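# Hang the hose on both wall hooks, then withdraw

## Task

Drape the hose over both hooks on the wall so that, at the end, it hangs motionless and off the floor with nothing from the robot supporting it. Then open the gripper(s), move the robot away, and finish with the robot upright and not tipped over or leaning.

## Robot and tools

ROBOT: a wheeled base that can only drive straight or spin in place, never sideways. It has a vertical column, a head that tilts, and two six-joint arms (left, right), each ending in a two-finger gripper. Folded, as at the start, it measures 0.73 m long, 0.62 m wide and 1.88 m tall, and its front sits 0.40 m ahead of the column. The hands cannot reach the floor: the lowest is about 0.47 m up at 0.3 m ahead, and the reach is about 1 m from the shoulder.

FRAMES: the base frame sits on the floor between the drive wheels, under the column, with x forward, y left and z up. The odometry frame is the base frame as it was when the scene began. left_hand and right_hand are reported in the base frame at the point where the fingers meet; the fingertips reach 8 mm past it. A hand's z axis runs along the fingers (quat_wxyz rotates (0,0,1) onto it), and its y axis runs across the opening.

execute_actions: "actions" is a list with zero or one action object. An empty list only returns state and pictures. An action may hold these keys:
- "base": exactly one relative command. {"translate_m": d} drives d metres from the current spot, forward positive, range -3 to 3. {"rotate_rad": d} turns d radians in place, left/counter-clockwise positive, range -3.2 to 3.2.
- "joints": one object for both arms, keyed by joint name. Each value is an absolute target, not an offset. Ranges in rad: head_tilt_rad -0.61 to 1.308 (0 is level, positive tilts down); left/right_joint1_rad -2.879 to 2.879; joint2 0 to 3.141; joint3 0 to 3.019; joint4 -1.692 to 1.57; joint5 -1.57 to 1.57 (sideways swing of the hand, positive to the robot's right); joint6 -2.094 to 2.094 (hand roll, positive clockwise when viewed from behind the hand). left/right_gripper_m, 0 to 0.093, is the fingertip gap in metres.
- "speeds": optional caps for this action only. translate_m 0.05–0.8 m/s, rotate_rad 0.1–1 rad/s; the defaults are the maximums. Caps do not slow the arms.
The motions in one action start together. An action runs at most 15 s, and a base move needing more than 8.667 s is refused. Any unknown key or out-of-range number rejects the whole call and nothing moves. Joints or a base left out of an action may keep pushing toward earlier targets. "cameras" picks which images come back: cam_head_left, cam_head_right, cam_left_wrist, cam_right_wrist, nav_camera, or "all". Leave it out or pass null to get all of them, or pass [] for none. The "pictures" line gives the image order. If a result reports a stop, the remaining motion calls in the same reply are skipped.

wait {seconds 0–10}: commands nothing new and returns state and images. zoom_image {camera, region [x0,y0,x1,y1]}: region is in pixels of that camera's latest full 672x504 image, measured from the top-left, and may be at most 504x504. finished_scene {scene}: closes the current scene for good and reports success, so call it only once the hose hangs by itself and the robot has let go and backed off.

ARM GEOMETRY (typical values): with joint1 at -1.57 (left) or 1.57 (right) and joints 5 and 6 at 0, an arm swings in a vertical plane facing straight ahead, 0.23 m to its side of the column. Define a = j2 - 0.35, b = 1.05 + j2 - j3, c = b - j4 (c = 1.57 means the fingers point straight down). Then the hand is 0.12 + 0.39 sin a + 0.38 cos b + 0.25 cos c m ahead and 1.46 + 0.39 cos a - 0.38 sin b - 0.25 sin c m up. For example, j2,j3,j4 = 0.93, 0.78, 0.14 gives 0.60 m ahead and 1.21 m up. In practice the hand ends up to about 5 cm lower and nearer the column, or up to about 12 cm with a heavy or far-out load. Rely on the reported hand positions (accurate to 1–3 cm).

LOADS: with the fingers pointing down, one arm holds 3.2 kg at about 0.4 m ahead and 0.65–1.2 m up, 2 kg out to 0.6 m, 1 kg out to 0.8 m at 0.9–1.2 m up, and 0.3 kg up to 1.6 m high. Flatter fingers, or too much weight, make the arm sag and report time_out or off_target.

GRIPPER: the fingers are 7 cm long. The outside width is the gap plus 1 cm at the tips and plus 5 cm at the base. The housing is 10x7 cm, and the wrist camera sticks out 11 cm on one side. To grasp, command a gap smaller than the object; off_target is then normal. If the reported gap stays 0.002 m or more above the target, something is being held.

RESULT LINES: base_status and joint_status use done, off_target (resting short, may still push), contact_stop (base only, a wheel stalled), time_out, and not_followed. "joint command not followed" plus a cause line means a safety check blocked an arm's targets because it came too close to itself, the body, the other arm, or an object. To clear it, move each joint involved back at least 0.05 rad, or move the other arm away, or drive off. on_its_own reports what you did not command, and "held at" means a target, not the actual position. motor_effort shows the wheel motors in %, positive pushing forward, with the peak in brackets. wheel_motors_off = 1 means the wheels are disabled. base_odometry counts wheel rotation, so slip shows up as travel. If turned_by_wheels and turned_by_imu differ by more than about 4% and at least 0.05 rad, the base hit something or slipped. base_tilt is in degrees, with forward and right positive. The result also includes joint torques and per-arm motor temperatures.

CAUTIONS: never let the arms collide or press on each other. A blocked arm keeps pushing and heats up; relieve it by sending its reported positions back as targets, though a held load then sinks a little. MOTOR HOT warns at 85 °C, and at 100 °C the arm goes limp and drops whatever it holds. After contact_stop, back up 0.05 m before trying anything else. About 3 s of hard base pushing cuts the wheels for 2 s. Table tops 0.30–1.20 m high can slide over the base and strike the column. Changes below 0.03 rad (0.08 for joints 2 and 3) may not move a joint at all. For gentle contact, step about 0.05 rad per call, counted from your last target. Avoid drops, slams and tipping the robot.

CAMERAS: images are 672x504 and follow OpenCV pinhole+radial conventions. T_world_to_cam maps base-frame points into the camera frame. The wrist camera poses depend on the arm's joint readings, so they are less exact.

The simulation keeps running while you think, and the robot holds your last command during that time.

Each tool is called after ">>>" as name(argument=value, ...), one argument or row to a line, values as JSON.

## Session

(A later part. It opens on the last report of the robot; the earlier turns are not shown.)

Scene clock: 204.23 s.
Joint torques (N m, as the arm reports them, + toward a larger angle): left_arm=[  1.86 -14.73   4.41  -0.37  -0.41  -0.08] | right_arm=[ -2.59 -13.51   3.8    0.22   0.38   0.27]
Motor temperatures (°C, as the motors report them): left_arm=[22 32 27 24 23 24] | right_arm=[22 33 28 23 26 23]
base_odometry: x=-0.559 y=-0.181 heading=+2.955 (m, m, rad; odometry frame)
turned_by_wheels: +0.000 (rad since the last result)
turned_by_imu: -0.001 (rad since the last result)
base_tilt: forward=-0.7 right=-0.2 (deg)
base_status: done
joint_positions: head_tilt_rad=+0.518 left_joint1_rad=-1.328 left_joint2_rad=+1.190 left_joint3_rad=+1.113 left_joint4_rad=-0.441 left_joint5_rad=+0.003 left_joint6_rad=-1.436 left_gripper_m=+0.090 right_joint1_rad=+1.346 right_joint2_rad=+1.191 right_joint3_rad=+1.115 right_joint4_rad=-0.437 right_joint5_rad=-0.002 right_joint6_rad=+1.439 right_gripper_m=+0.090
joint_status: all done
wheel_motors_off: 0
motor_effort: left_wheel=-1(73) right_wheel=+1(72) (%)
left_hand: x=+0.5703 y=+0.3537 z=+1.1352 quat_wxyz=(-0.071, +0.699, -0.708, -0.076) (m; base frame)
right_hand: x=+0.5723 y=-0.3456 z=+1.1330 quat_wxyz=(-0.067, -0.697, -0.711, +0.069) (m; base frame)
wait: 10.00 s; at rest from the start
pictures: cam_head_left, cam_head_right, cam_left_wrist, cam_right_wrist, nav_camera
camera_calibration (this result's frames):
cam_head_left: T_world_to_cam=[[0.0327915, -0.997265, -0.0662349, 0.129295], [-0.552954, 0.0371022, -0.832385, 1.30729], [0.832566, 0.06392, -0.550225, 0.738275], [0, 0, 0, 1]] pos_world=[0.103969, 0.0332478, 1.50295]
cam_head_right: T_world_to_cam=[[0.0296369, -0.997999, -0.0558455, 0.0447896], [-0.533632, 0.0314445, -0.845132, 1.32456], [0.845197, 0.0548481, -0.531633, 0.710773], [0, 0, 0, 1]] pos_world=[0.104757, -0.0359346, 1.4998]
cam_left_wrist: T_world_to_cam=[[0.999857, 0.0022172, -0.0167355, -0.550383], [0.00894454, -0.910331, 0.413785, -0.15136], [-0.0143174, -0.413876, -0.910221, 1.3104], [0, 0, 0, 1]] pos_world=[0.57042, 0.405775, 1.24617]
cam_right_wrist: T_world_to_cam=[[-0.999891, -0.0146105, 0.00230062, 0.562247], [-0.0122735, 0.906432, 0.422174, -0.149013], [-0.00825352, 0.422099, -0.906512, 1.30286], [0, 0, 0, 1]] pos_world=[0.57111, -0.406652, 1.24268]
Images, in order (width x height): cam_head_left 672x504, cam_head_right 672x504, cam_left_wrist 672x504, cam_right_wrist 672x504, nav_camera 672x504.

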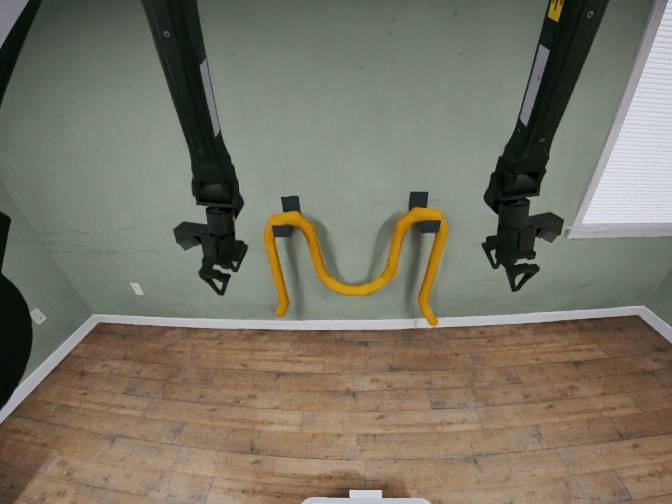

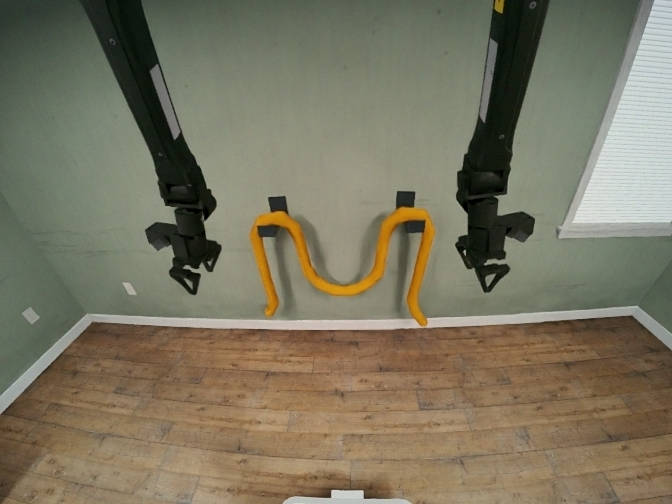

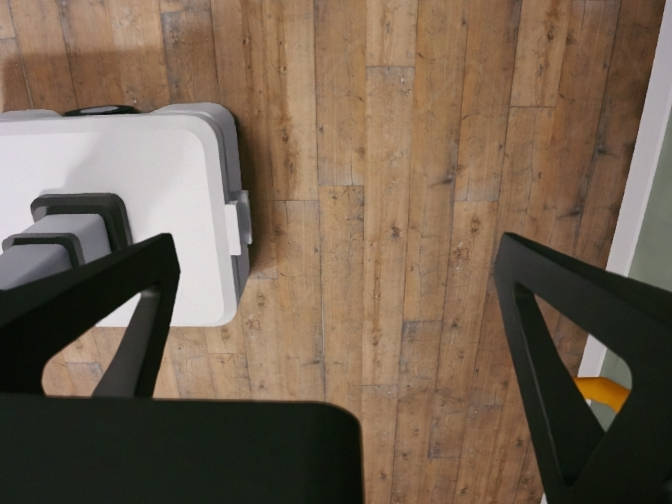

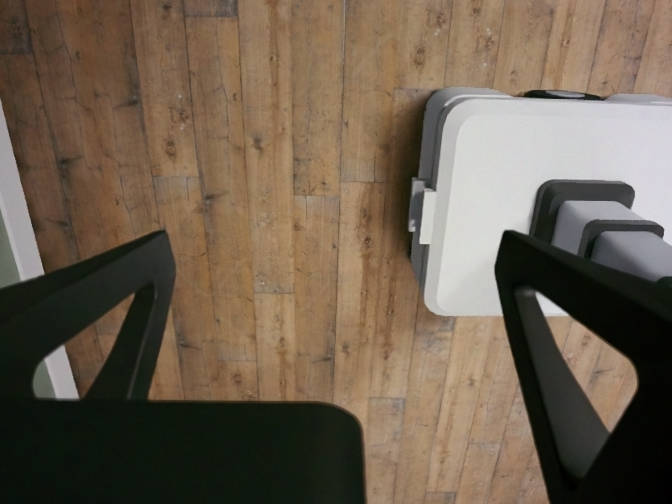

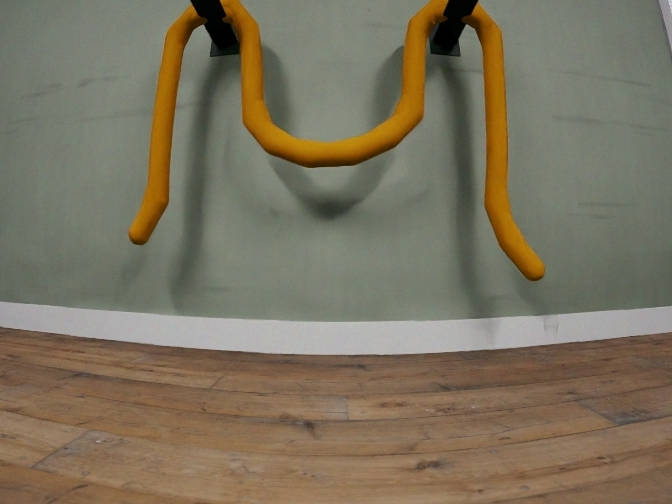

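>>> wait(
  seconds=10,
)

Scene clock: 222.23 s.
Joint torques (N m, as the arm reports them, + toward a larger angle): left_arm=[  1.81 -14.77   4.4   -0.38  -0.41  -0.08] | right_arm=[ -2.58 -13.48   3.81   0.23   0.38   0.27]
Motor temperatures (°C, as the motors report them): left_arm=[22 32 27 24 22 24] | right_arm=[22 33 28 23 26 23]
base_odometry: x=-0.559 y=-0.181 heading=+2.955 (m, m, rad; odometry frame)
turned_by_wheels: +0.000 (rad since the last result)
turned_by_imu: -0.001 (rad since the last result)
base_tilt: forward=-0.7 right=-0.2 (deg)
base_status: done
joint_positions: head_tilt_rad=+0.518 left_joint1_rad=-1.328 left_joint2_rad=+1.190 left_joint3_rad=+1.113 left_joint4_rad=-0.441 left_joint5_rad=+0.003 left_joint6_rad=-1.436 left_gripper_m=+0.090 right_joint1_rad=+1.346 right_joint2_rad=+1.191 right_joint3_rad=+1.115 right_joint4_rad=-0.437 right_joint5_rad=-0.002 right_joint6_rad=+1.439 right_gripper_m=+0.090
joint_status: all done
wheel_motors_off: 0
motor_effort: left_wheel=-2(73) right_wheel=+1(72) (%)
left_hand: x=+0.5703 y=+0.3537 z=+1.1352 quat_wxyz=(-0.071, +0.699, -0.708, -0.076) (m; base frame)
right_hand: x=+0.5723 y=-0.3456 z=+1.1330 quat_wxyz=(-0.067, -0.697, -0.711, +0.069) (m; base frame)
wait: 10.00 s; at rest from the start
pictures: cam_head_left, cam_head_right, cam_left_wrist, cam_right_wrist, nav_camera
camera_calibration (this result's frames):
cam_head_left: T_world_to_cam=[[0.0327915, -0.997265, -0.0662349, 0.129295], [-0.552954, 0.0371022, -0.832385, 1.30729], [0.832566, 0.06392, -0.550225, 0.738275], [0, 0, 0, 1]] pos_world=[0.103969, 0.0332478, 1.50295]
cam_head_right: T_world_to_cam=[[0.0296369, -0.997999, -0.0558455, 0.0447896], [-0.533632, 0.0314445, -0.845132, 1.32456], [0.845197, 0.0548481, -0.531633, 0.710773], [0, 0, 0, 1]] pos_world=[0.104757, -0.0359346, 1.4998]
cam_left_wrist: T_world_to_cam=[[0.999857, 0.0022172, -0.0167355, -0.550383], [0.00894454, -0.910331, 0.413785, -0.15136], [-0.0143174, -0.413876, -0.910221, 1.3104], [0, 0, 0, 1]] pos_world=[0.57042, 0.405775, 1.24617]
cam_right_wrist: T_world_to_cam=[[-0.999891, -0.0146105, 0.00230062, 0.562247], [-0.0122735, 0.906432, 0.422174, -0.149013], [-0.00825352, 0.422099, -0.906512, 1.30286], [0, 0, 0, 1]] pos_world=[0.57111, -0.406652, 1.24268]
Images, in order (width x height): cam_head_left 672x504, cam_head_right 672x504, cam_left_wrist 672x504, cam_right_wrist 672x504, nav_camera 672x504.

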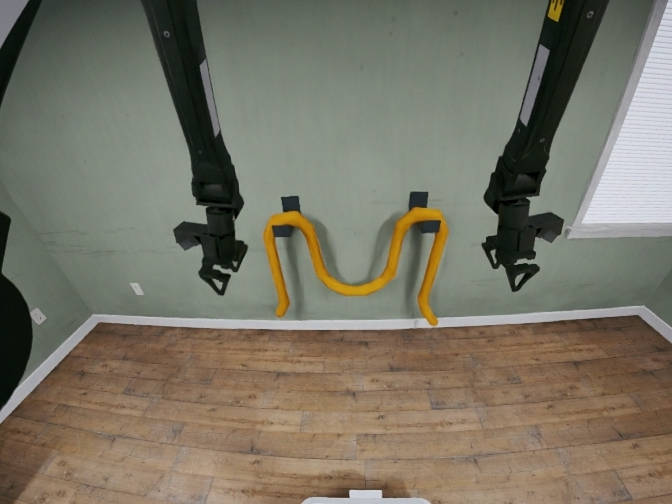

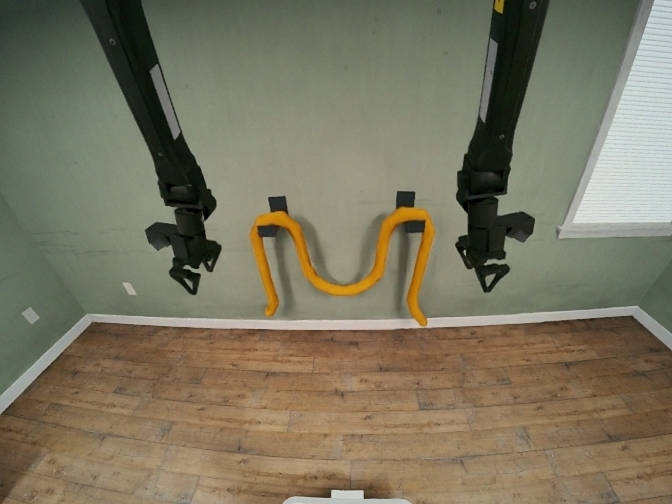

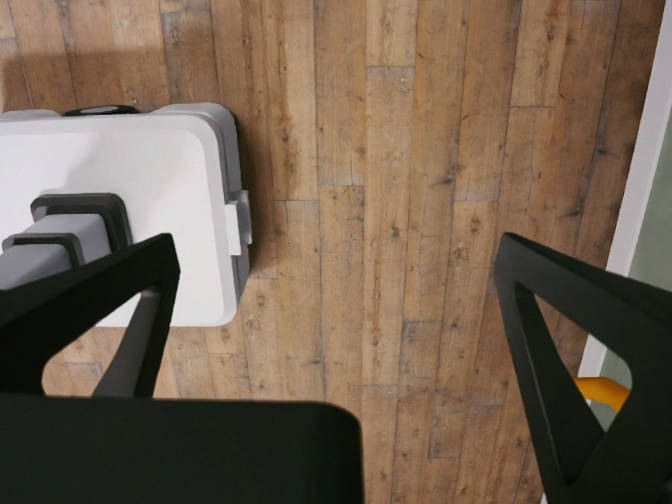

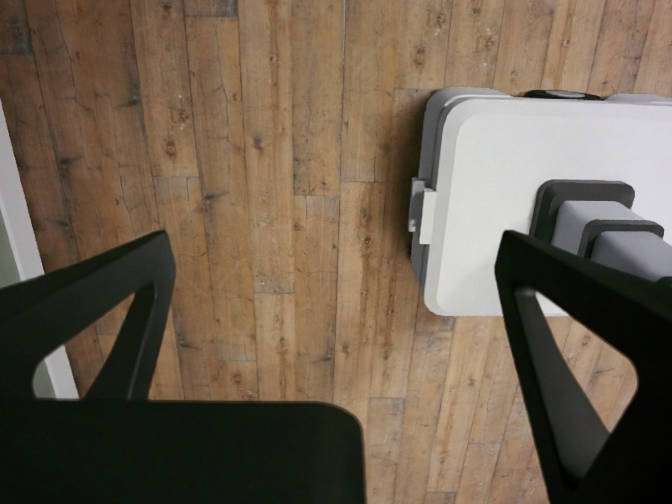

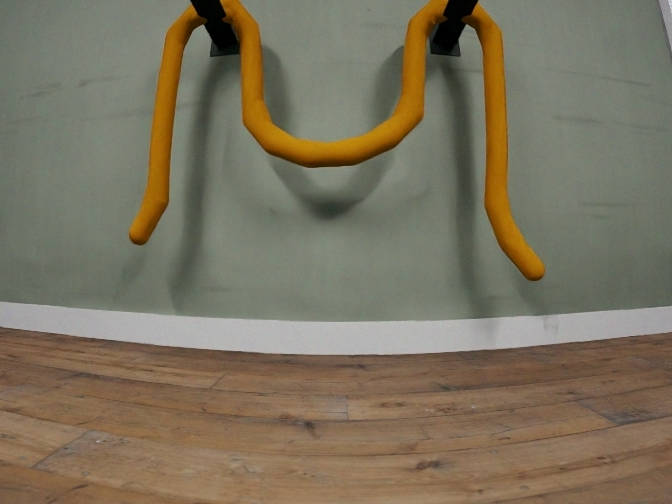

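>>> finished_scene(
  scene=2,
)

The scene is finished: the task was done.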